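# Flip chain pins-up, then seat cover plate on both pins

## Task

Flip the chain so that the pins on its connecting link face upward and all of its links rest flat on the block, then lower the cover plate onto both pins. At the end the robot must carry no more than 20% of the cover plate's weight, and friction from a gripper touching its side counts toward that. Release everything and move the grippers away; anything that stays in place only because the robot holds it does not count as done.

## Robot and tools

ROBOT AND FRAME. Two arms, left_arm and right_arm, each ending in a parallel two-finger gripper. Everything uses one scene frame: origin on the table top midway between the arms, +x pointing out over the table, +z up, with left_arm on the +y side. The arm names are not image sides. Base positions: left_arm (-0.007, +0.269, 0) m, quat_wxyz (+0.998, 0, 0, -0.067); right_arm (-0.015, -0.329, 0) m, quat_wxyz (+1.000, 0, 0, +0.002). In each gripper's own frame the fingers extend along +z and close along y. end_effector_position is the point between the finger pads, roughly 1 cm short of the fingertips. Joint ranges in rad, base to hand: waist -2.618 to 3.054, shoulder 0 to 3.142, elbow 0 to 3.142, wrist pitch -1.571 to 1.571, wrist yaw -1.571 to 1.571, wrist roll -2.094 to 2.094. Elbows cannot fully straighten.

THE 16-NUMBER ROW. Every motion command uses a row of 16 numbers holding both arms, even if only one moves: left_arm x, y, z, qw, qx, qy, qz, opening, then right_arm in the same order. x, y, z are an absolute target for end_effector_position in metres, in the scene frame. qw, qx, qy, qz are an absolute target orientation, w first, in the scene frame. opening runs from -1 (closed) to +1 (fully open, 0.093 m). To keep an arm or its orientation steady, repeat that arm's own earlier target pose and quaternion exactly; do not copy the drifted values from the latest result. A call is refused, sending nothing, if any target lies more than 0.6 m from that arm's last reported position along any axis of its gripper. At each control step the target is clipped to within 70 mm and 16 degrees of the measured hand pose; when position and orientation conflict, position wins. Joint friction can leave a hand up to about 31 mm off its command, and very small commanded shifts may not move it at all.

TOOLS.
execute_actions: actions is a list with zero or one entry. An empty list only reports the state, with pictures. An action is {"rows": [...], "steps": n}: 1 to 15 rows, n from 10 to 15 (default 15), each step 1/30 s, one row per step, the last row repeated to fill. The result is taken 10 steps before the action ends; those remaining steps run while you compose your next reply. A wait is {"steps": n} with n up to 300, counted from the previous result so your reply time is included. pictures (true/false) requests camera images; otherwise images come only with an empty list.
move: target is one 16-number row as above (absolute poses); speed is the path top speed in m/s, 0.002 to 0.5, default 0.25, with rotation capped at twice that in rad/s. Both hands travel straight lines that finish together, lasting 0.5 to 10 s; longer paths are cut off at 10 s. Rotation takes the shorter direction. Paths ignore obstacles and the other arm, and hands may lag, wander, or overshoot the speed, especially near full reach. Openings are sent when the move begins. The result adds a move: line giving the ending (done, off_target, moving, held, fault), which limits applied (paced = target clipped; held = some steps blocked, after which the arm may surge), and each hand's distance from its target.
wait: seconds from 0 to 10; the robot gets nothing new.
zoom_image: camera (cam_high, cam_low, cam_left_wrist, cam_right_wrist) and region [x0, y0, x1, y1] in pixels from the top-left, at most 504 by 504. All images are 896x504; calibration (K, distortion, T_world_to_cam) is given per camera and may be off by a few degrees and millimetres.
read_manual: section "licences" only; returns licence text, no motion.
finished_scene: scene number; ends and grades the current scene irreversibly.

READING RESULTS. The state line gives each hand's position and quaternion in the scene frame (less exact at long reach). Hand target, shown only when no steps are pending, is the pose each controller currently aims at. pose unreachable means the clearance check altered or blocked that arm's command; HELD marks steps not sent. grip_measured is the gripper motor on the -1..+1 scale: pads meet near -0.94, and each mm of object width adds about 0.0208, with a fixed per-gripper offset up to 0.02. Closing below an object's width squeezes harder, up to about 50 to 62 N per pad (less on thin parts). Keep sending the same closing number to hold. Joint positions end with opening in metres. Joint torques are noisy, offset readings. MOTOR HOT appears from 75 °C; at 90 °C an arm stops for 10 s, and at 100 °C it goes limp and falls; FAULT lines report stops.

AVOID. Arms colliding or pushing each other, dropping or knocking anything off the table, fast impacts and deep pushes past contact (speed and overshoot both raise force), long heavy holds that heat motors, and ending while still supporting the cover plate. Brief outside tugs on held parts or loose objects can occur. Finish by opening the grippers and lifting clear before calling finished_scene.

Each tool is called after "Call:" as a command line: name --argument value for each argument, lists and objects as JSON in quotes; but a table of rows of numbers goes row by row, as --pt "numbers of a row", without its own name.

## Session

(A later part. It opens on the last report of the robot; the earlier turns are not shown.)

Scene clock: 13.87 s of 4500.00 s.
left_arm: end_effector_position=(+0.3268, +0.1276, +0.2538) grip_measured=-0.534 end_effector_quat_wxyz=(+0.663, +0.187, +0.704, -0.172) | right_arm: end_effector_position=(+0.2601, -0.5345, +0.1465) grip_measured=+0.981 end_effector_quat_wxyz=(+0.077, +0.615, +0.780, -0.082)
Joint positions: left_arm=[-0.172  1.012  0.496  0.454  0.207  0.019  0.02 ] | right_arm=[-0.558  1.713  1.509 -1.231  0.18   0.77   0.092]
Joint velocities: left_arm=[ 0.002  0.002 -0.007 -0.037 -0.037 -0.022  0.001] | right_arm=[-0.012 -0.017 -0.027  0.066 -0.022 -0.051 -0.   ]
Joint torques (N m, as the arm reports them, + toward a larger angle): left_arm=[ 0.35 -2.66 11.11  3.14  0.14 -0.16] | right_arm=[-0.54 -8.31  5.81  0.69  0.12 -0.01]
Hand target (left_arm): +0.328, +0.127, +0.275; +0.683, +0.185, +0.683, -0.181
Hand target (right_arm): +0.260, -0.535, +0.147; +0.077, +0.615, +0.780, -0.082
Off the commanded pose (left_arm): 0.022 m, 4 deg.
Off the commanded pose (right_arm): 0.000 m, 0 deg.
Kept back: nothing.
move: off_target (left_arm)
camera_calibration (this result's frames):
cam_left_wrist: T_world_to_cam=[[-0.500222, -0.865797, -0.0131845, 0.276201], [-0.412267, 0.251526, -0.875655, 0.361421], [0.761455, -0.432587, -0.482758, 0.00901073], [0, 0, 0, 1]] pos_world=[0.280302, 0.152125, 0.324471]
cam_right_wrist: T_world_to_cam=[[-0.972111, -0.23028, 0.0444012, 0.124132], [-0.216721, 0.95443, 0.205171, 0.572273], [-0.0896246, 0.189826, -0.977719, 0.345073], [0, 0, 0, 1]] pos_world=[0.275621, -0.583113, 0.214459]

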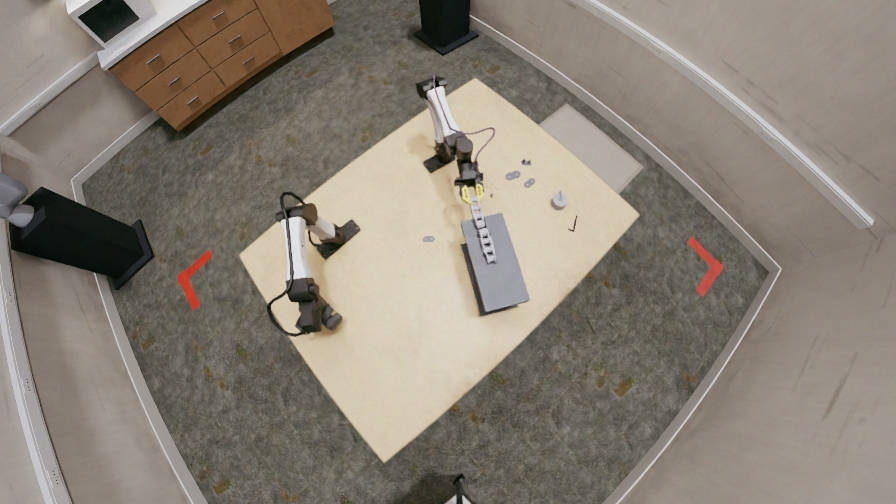

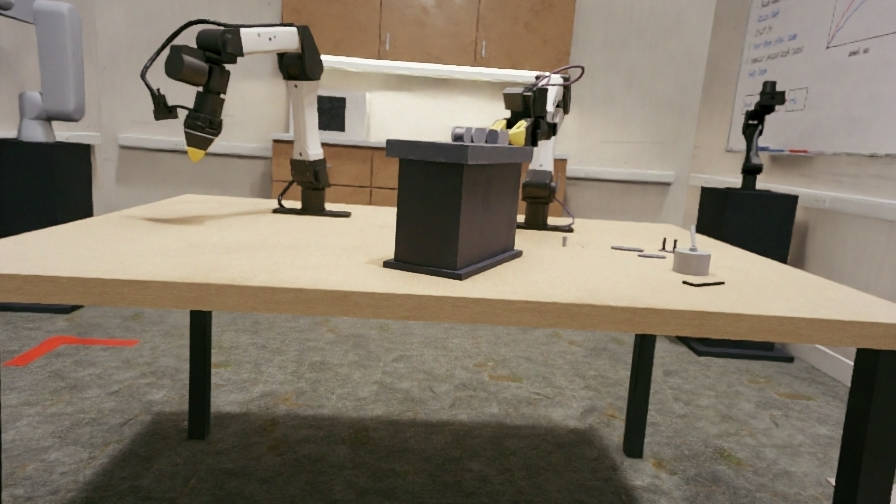

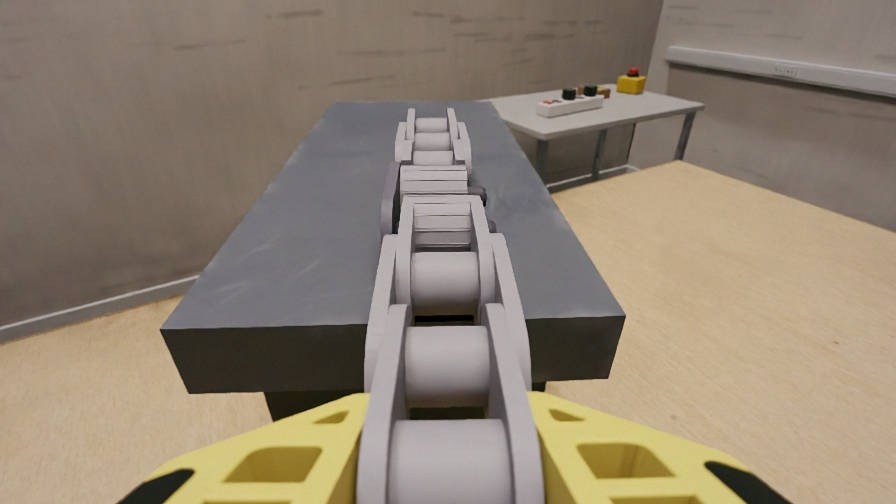

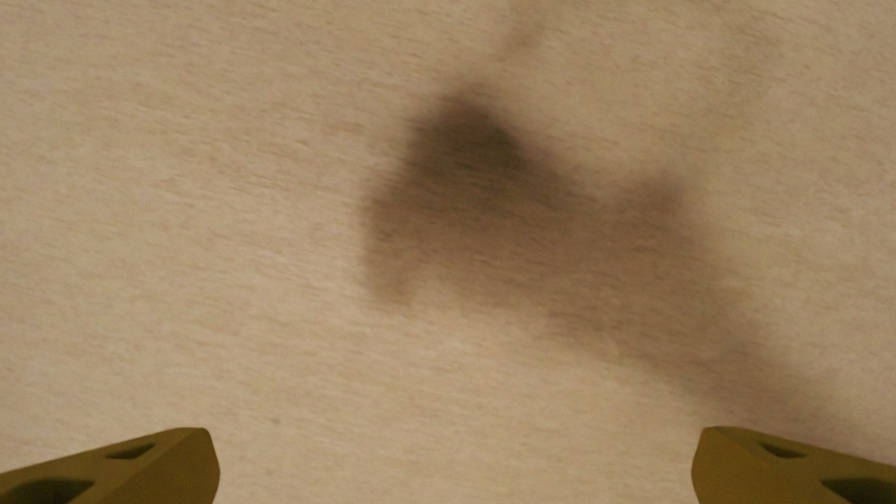

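Call:
move --target '[0.362,0.14,0.272,0.354,-0.354,0.612,-0.612,-0.65,0.2601,-0.5345,0.1465,0.077,0.615,0.780,-0.082,1]' --speed 0.2

Scene clock: 18.50 s of 4500.00 s.
left_arm: end_effector_position=(+0.3547, +0.1373, +0.2604) grip_measured=-0.534 end_effector_quat_wxyz=(+0.345, -0.353, +0.627, -0.603) | right_arm: end_effector_position=(+0.2601, -0.5345, +0.1465) grip_measured=+0.981 end_effector_quat_wxyz=(+0.077, +0.615, +0.780, -0.082)
Joint positions: left_arm=[-0.073  1.143  0.562  0.543  0.332 -1.552  0.02 ] | right_arm=[-0.558  1.713  1.509 -1.231  0.18   0.77   0.092]
Joint velocities: left_arm=[ 0.002  0.002  0.002 -0.051 -0.037 -0.037 -0.   ] | right_arm=[-0.012 -0.012 -0.022 -0.007  0.007  0.037 -0.001]
Joint torques (N m, as the arm reports them, + toward a larger angle): left_arm=[ 0.4  -2.57 10.42  3.08 -0.12 -0.12] | right_arm=[-0.61 -8.38  5.81  0.69  0.11  0.02]
Hand target (left_arm): +0.361, +0.141, +0.272; +0.355, -0.354, +0.613, -0.611
Hand target (right_arm): +0.260, -0.535, +0.147; +0.077, +0.615, +0.780, -0.082
Off the commanded pose (left_arm): 0.014 m, 2 deg.
Off the commanded pose (right_arm): 0.000 m, 0 deg.
Kept back: nothing.
move: off_target (left_arm)
camera_calibration (this result's frames):
cam_left_wrist: T_world_to_cam=[[0.0153077, -0.0255231, 0.999557, -0.263297], [-0.831657, -0.555287, -0.00144257, 0.408103], [0.555078, -0.831267, -0.0297267, 0.00511488], [0, 0, 0, 1]] pos_world=[0.340593, 0.224146, 0.263921]
cam_right_wrist: T_world_to_cam=[[-0.972111, -0.23028, 0.0444012, 0.124132], [-0.216721, 0.95443, 0.205171, 0.572273], [-0.0896246, 0.189826, -0.977719, 0.345073], [0, 0, 0, 1]] pos_world=[0.275621, -0.583113, 0.214459]

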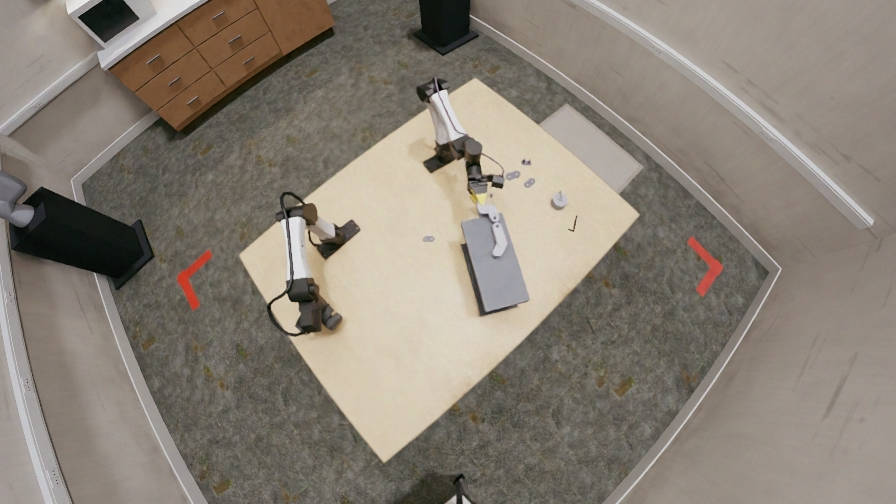

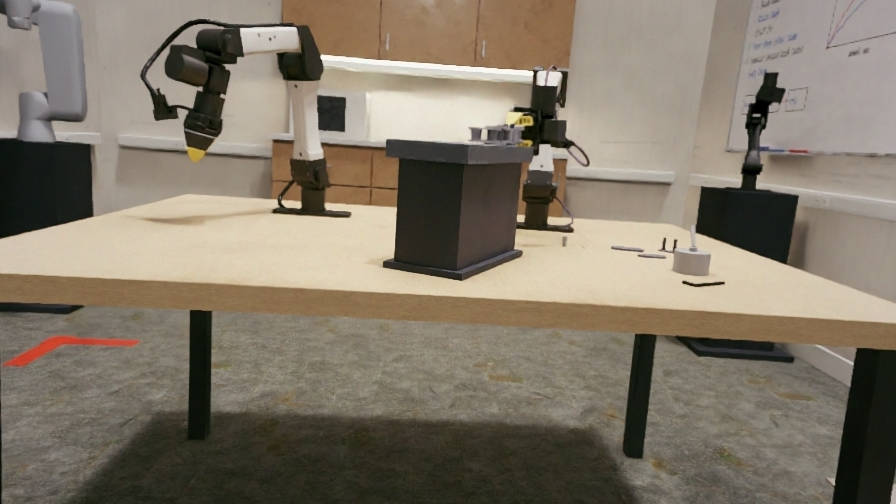

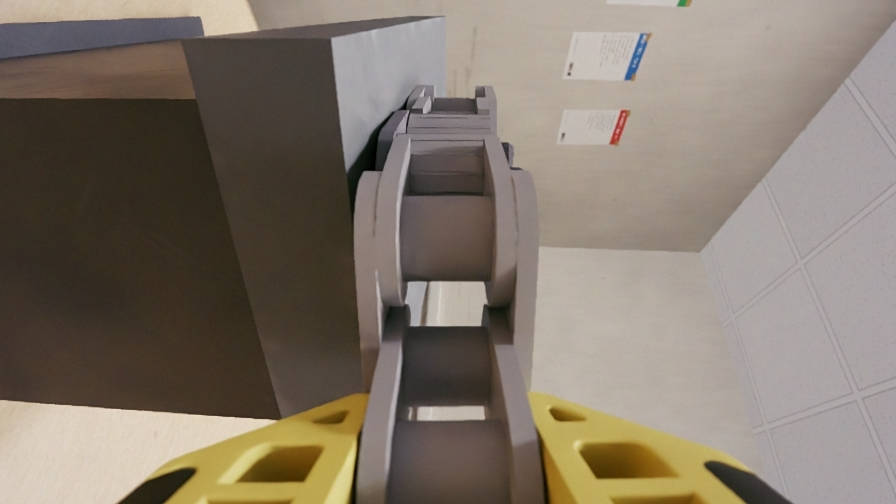

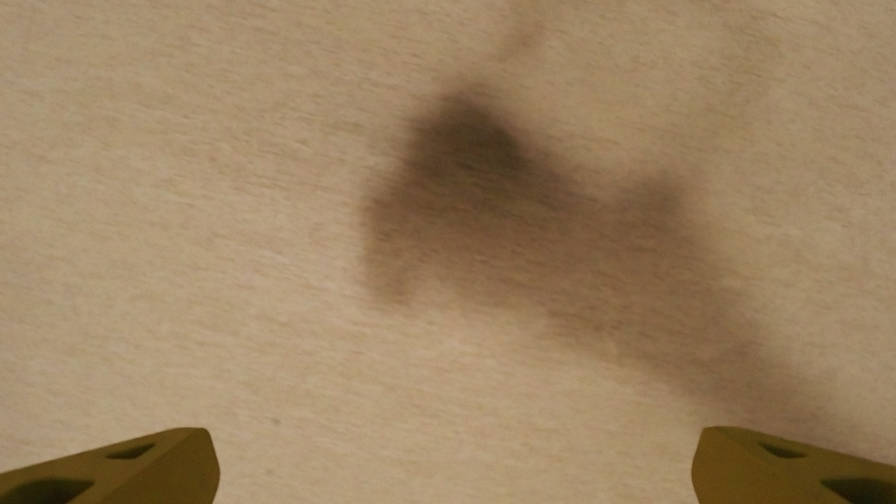

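Call:
move --target '[0.355,0.138,0.255,0.354,-0.354,0.612,-0.612,0.4,0.2601,-0.5345,0.1465,0.077,0.615,0.780,-0.082,1]'

Call:
move --target '[0.305,0.167,0.26,0.354,-0.354,0.612,-0.612,0.4,0.2601,-0.5345,0.1465,0.077,0.615,0.780,-0.082,1]'

Call:
move --target '[0.305,0.167,0.35,0.354,-0.354,0.612,-0.612,0.4,0.2601,-0.5345,0.1465,0.077,0.615,0.780,-0.082,1]'

Call:
move --target '[0.44,0.09,0.35,0.37,0.231,0.894,-0.096,0.4,0.2601,-0.5345,0.1465,0.077,0.615,0.780,-0.082,1]' --speed 0.4

Scene clock: 19.83 s of 4500.00 s.
left_arm: end_effector_position=(+0.3535, +0.1397, +0.2688) grip_measured=+0.398 end_effector_quat_wxyz=(+0.363, -0.343, +0.608, -0.617) | right_arm: end_effector_position=(+0.2601, -0.5345, +0.1465) grip_measured=+0.981 end_effector_quat_wxyz=(+0.077, +0.615, +0.780, -0.082)
Joint positions: left_arm=[-0.073  1.143  0.534  0.635  0.318 -1.56   0.064] | right_arm=[-0.558  1.713  1.509 -1.231  0.18   0.77   0.092]
Joint velocities: left_arm=[ 0.002  0.017  0.002  0.007  0.007 -0.081  0.001] | right_arm=[ 0.012  0.007 -0.002  0.066 -0.022 -0.051 -0.001]
Joint torques (N m, as the arm reports them, + toward a larger angle): left_arm=[-0.78 -2.05  6.97  2.91 -0.13 -0.04] | right_arm=[-0.59 -8.35  5.84  0.71  0.11  0.02]
Hand target (left_arm): +0.355, +0.138, +0.255; +0.354, -0.354, +0.612, -0.612
Hand target (right_arm): +0.260, -0.535, +0.147; +0.077, +0.615, +0.780, -0.082
Off the commanded pose (left_arm): 0.014 m, 2 deg.
Off the commanded pose (right_arm): 0.000 m, 0 deg.
Kept back: nothing.
move: off_target (left_arm)
camera_calibration (this result's frames):
cam_left_wrist: T_world_to_cam=[[-0.0431327, -0.00572042, 0.999053, -0.253562], [-0.822957, -0.56678, -0.0387753, 0.41706], [0.566465, -0.82385, 0.0197391, -0.0103388], [0, 0, 0, 1]] pos_world=[0.338142, 0.226413, 0.269697]
cam_right_wrist: T_world_to_cam=[[-0.972111, -0.23028, 0.0444012, 0.124132], [-0.216721, 0.95443, 0.205171, 0.572273], [-0.0896246, 0.189826, -0.977719, 0.345073], [0, 0, 0, 1]] pos_world=[0.275621, -0.583113, 0.214459]

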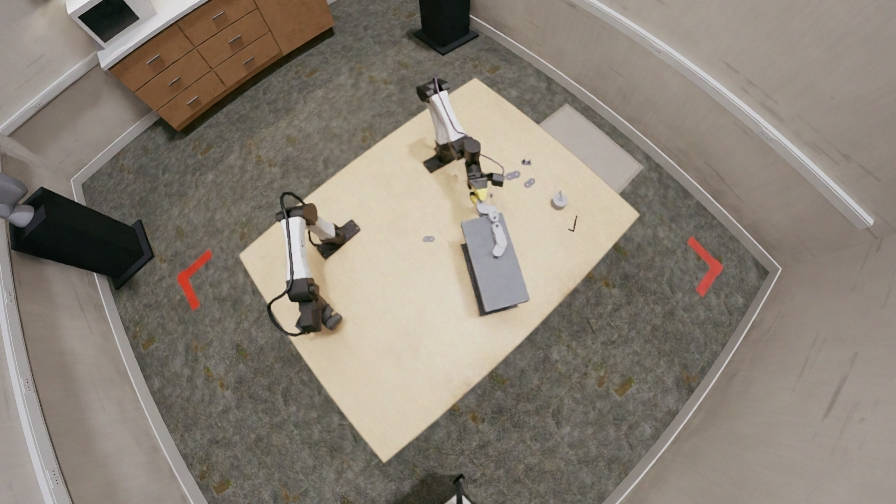

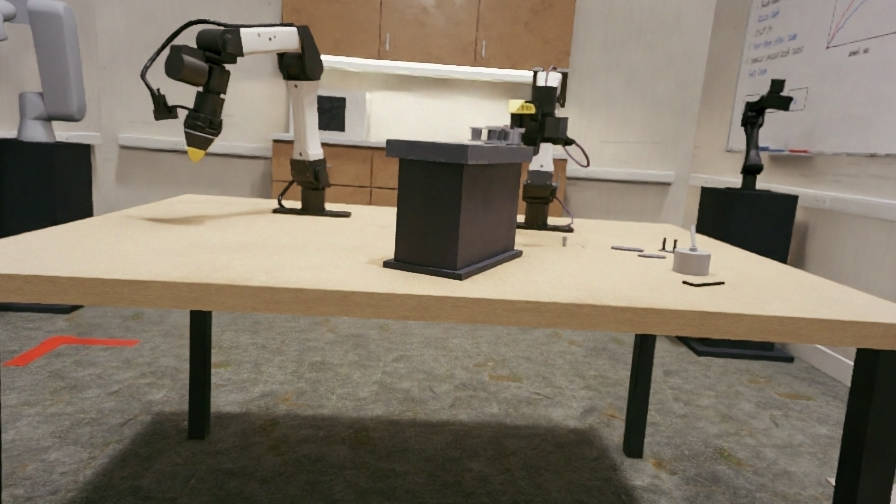

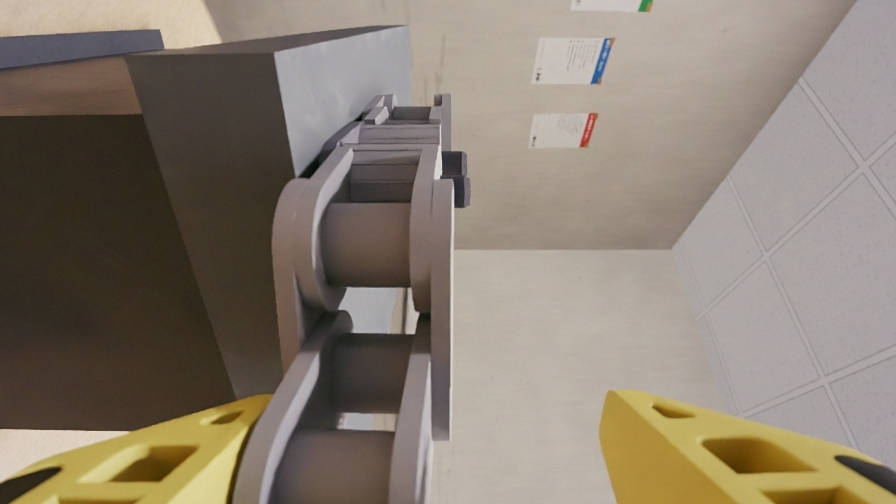

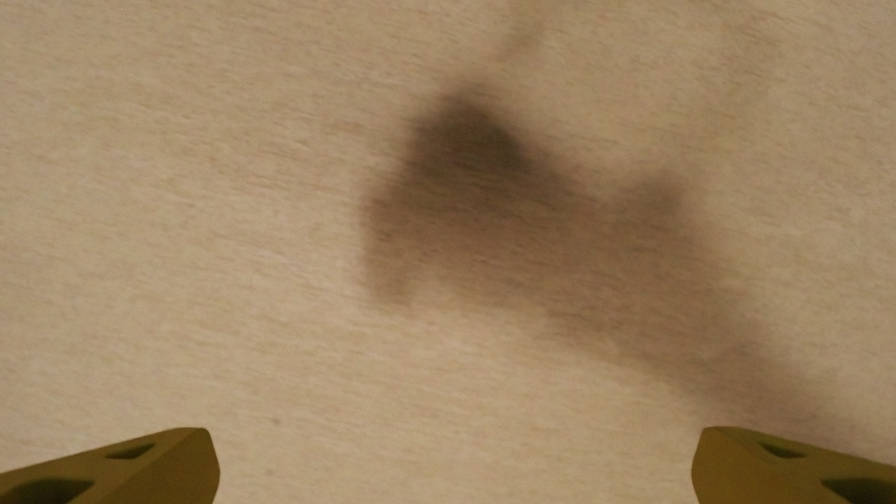

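Scene clock: 20.90 s of 4500.00 s.
left_arm: end_effector_position=(+0.3083, +0.1649, +0.2705) grip_measured=+0.398 end_effector_quat_wxyz=(+0.367, -0.343, +0.606, -0.616) | right_arm: end_effector_position=(+0.2601, -0.5345, +0.1465) grip_measured=+0.981 end_effector_quat_wxyz=(+0.077, +0.615, +0.780, -0.082)
Joint positions: left_arm=[ 0.01   0.87   0.422  0.48   0.395 -1.56   0.064] | right_arm=[-0.558  1.713  1.509 -1.231  0.18   0.77   0.092]
Joint velocities: left_arm=[ 0.002  0.022 -0.007 -0.139 -0.007  0.022 -0.   ] | right_arm=[-0.007  0.012  0.012  0.022 -0.007  0.037 -0.   ]
Joint torques (N m, as the arm reports them, + toward a larger angle): left_arm=[ 0.4  -2.65  7.18  2.34  0.07 -0.06] | right_arm=[-0.54 -8.35  5.79  0.69  0.11  0.01]
Hand target (left_arm): +0.305, +0.166, +0.259; +0.355, -0.353, +0.613, -0.612
Hand target (right_arm): +0.260, -0.535, +0.147; +0.077, +0.615, +0.780, -0.082
Off the commanded pose (left_arm): 0.011 m, 2 deg.
Off the commanded pose (right_arm): 0.000 m, 0 deg.
Kept back: nothing.
move: off_target (left_arm)
camera_calibration (this result's frames):
cam_left_wrist: T_world_to_cam=[[-0.0490803, -0.00656526, 0.998773, -0.255024], [-0.818573, -0.572716, -0.0439898, 0.395231], [0.572302, -0.819727, 0.0227349, 0.0327314], [0, 0, 0, 1]] pos_world=[0.292276, 0.251512, 0.271353]
cam_right_wrist: T_world_to_cam=[[-0.972111, -0.23028, 0.0444012, 0.124132], [-0.216721, 0.95443, 0.205171, 0.572273], [-0.0896246, 0.189826, -0.977719, 0.345073], [0, 0, 0, 1]] pos_world=[0.275621, -0.583113, 0.214459]

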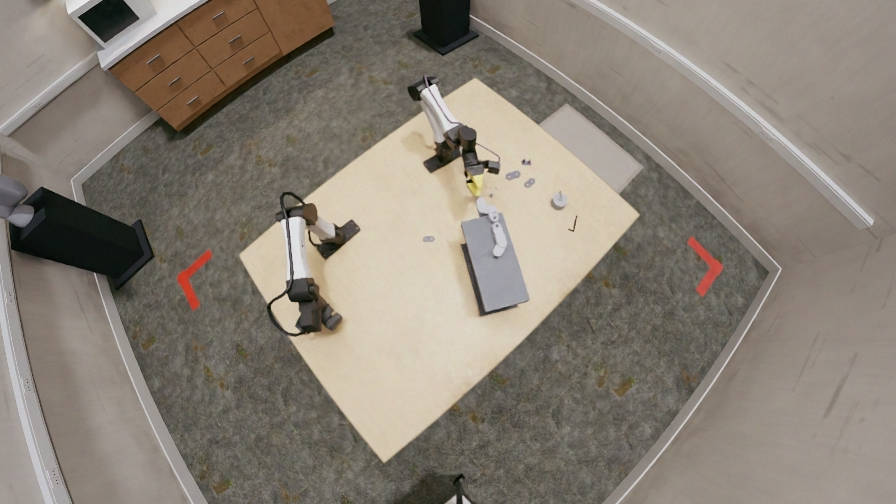

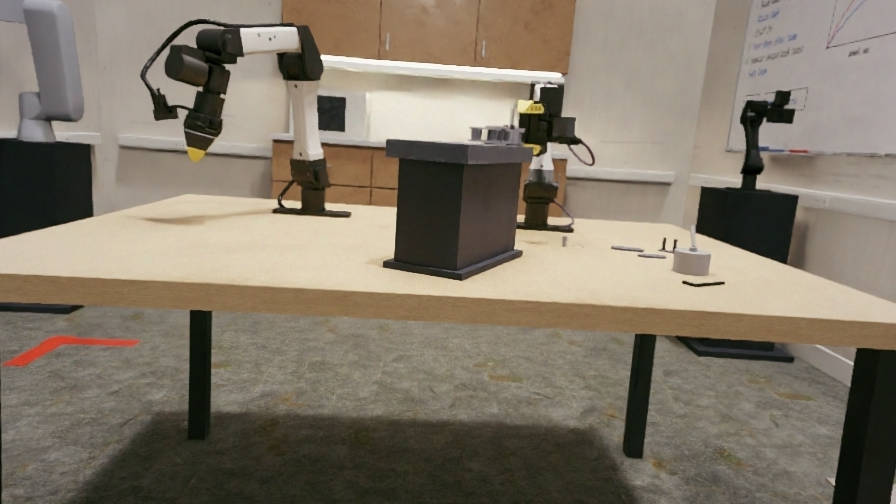

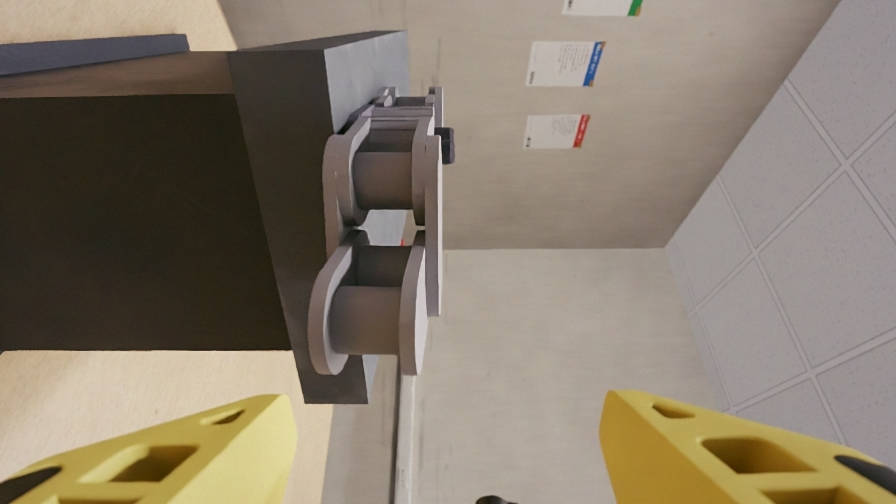

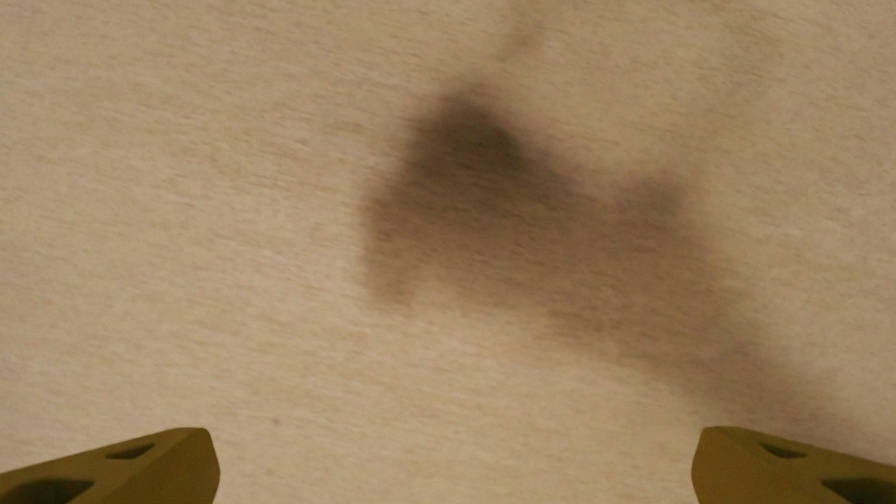

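Scene clock: 22.07 s of 4500.00 s.
left_arm: end_effector_position=(+0.3041, +0.1659, +0.3490) grip_measured=+0.398 end_effector_quat_wxyz=(+0.360, -0.350, +0.610, -0.613) | right_arm: end_effector_position=(+0.2601, -0.5345, +0.1465) grip_measured=+0.981 end_effector_quat_wxyz=(+0.077, +0.615, +0.780, -0.082)
Joint positions: left_arm=[ 0.014  0.834  0.742  0.104  0.4   -1.564  0.064] | right_arm=[-0.558  1.713  1.509 -1.231  0.18   0.77   0.092]
Joint velocities: left_arm=[-0.012 -0.017  0.007 -0.051 -0.051 -0.022  0.   ] | right_arm=[-0.012  0.012  0.007  0.051 -0.066  0.037 -0.   ]
Joint torques (N m, as the arm reports them, + toward a larger angle): left_arm=[ 0.52 -1.66 10.02  2.29  0.07 -0.04] | right_arm=[-0.61 -8.39  5.84  0.7   0.11  0.02]
Hand target (left_arm): +0.303, +0.167, +0.350; +0.354, -0.354, +0.612, -0.612
Hand target (right_arm): +0.260, -0.535, +0.147; +0.077, +0.615, +0.780, -0.082
Off the commanded pose (left_arm): 0.002 m, 1 deg.
Off the commanded pose (right_arm): 0.000 m, 0 deg.
Kept back: nothing.
move: done
camera_calibration (this result's frames):
cam_left_wrist: T_world_to_cam=[[-0.0271583, -0.00577098, 0.999614, -0.340738], [-0.820034, -0.571742, -0.0255801, 0.389715], [0.57167, -0.820413, 0.0107951, 0.0386688], [0, 0, 0, 1]] pos_world=[0.28822, 0.252575, 0.350158]
cam_right_wrist: T_world_to_cam=[[-0.972111, -0.23028, 0.0444012, 0.124132], [-0.216721, 0.95443, 0.205171, 0.572273], [-0.0896246, 0.189826, -0.977719, 0.345073], [0, 0, 0, 1]] pos_world=[0.275621, -0.583113, 0.214459]

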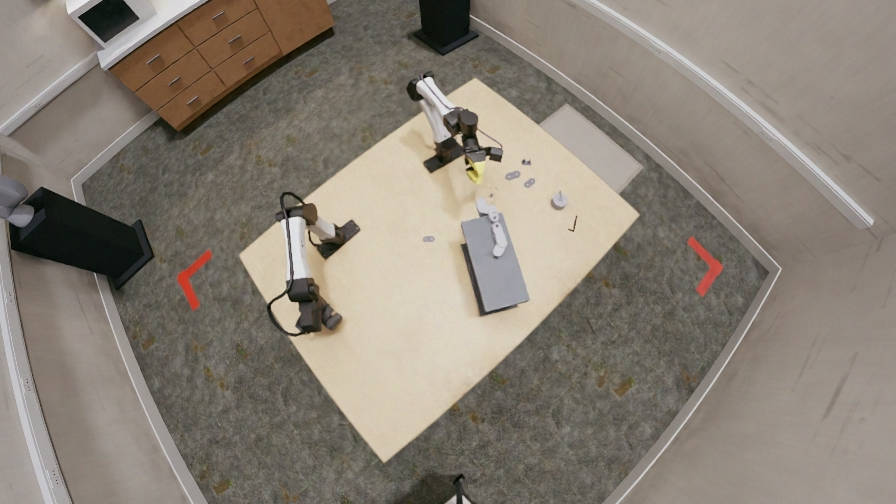

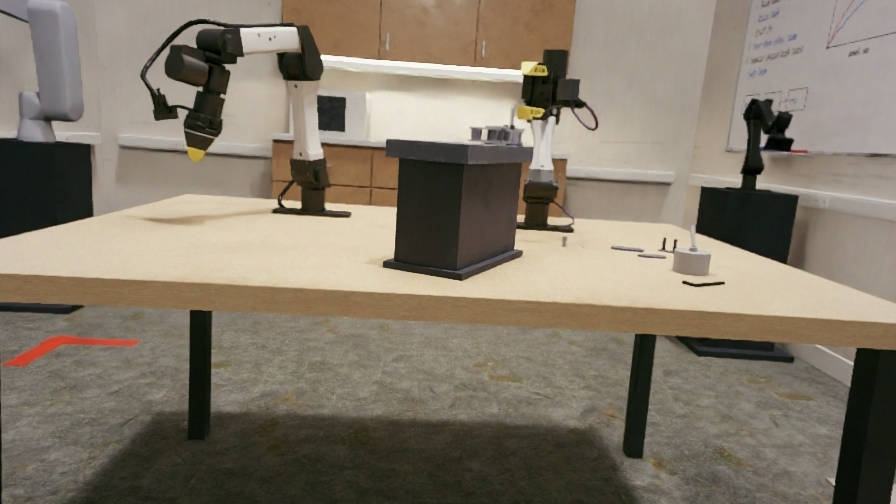

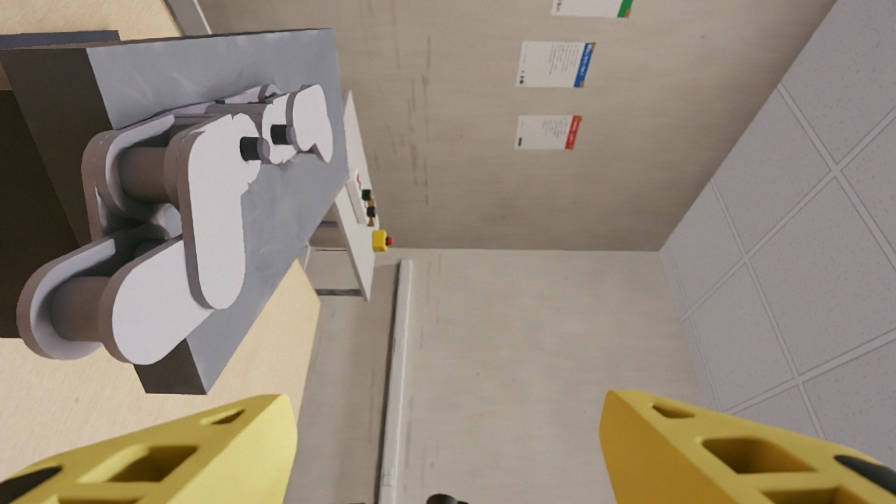

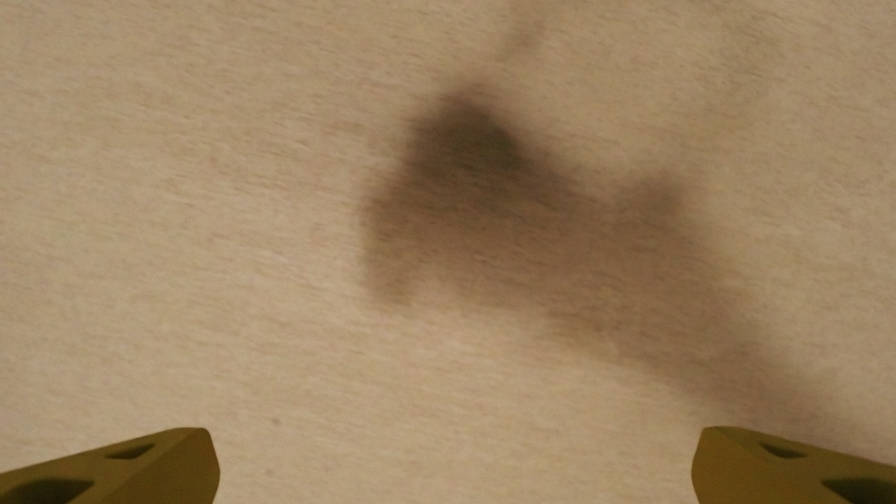

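Scene clock: 25.20 s of 4500.00 s.
left_arm: end_effector_position=(+0.4407, +0.0945, +0.3619) grip_measured=+0.398 end_effector_quat_wxyz=(+0.386, +0.228, +0.888, -0.107) | right_arm: end_effector_position=(+0.2601, -0.5345, +0.1465) grip_measured=+0.981 end_effector_quat_wxyz=(+0.077, +0.615, +0.780, -0.082)
Joint positions: left_arm=[-0.187  1.948  2.437 -1.246  0.146  0.118  0.064] | right_arm=[-0.558  1.713  1.509 -1.231  0.18   0.77   0.092]
Joint velocities: left_arm=[ 0.012  0.017  0.002  0.007 -0.007 -0.11  -0.   ] | right_arm=[ 0.002  0.017 -0.002  0.095 -0.051 -0.022 -0.001]
Joint torques (N m, as the arm reports them, + toward a larger angle): left_arm=[-0.65 -8.    8.29  1.96 -0.06  0.07] | right_arm=[-0.56 -8.34  5.89  0.71  0.1   0.02]
Hand target (left_arm): +0.442, +0.092, +0.351; +0.370, +0.234, +0.893, -0.100
Hand target (right_arm): +0.260, -0.535, +0.147; +0.077, +0.615, +0.780, -0.082
Off the commanded pose (left_arm): 0.013 m, 2 deg.
Off the commanded pose (right_arm): 0.000 m, 0 deg.
Kept back: nothing.
move: off_target (left_arm)
camera_calibration (this result's frames):
cam_left_wrist: T_world_to_cam=[[-0.497335, -0.867427, 0.015115, 0.294593], [-0.808055, 0.456812, -0.371981, 0.484119], [0.315762, -0.197213, -0.928117, 0.295454], [0, 0, 0, 1]] pos_world=[0.444414, 0.0926538, 0.449846]
cam_right_wrist: T_world_to_cam=[[-0.972111, -0.23028, 0.0444012, 0.124132], [-0.216721, 0.95443, 0.205171, 0.572273], [-0.0896246, 0.189826, -0.977719, 0.345073], [0, 0, 0, 1]] pos_world=[0.275621, -0.583113, 0.214459]

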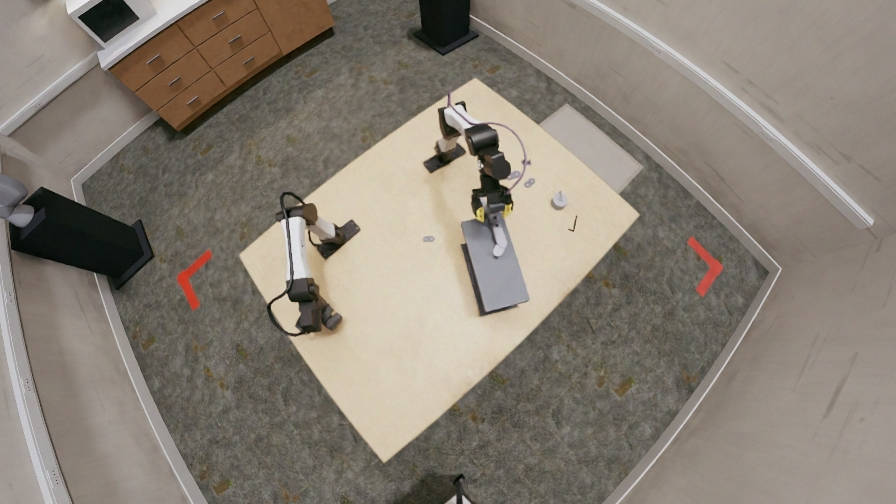

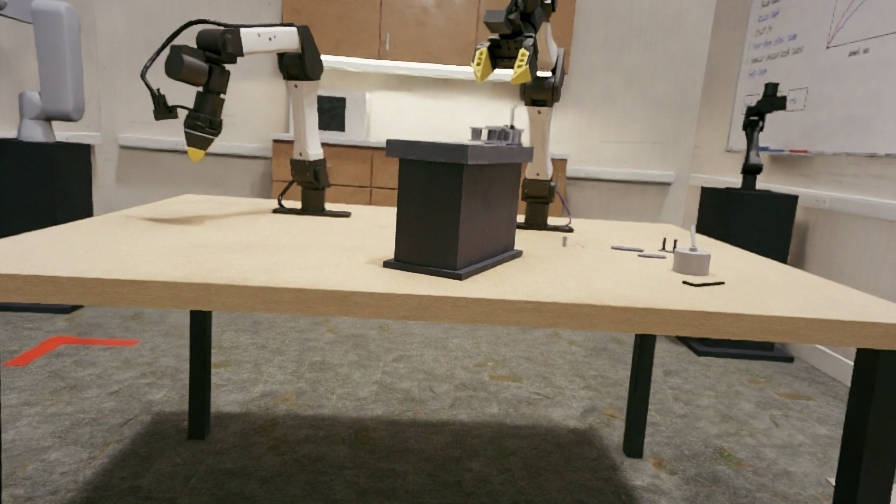

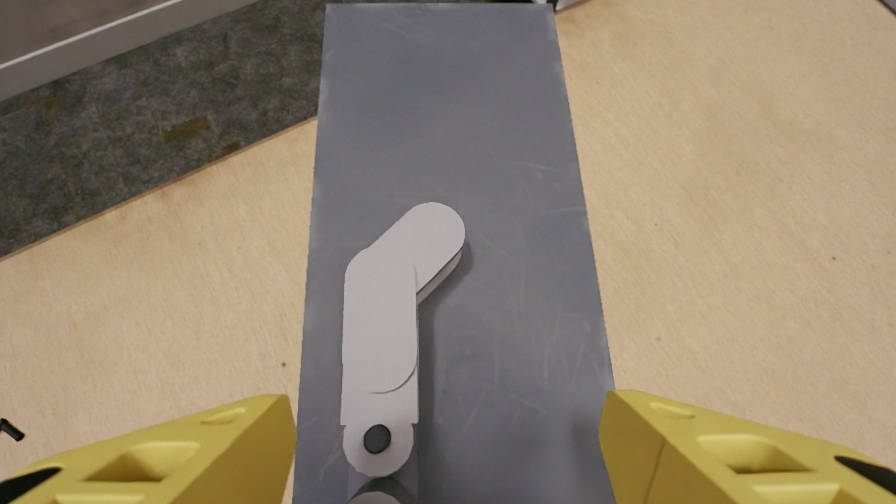

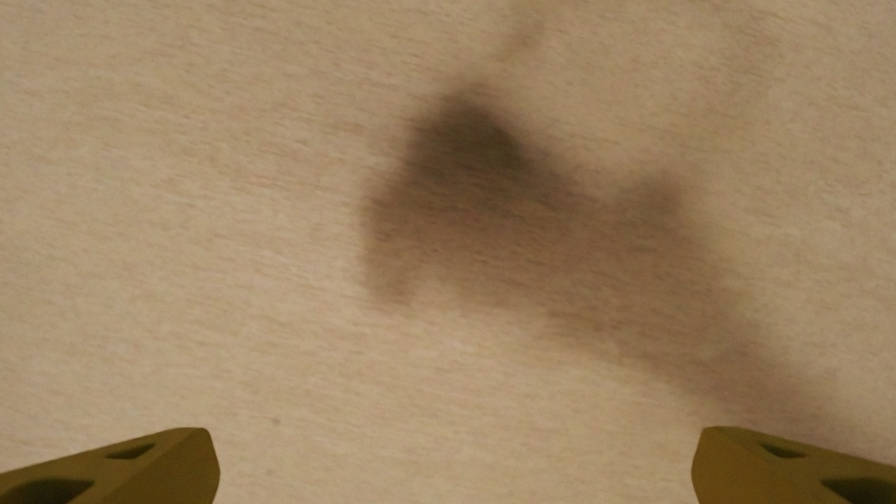

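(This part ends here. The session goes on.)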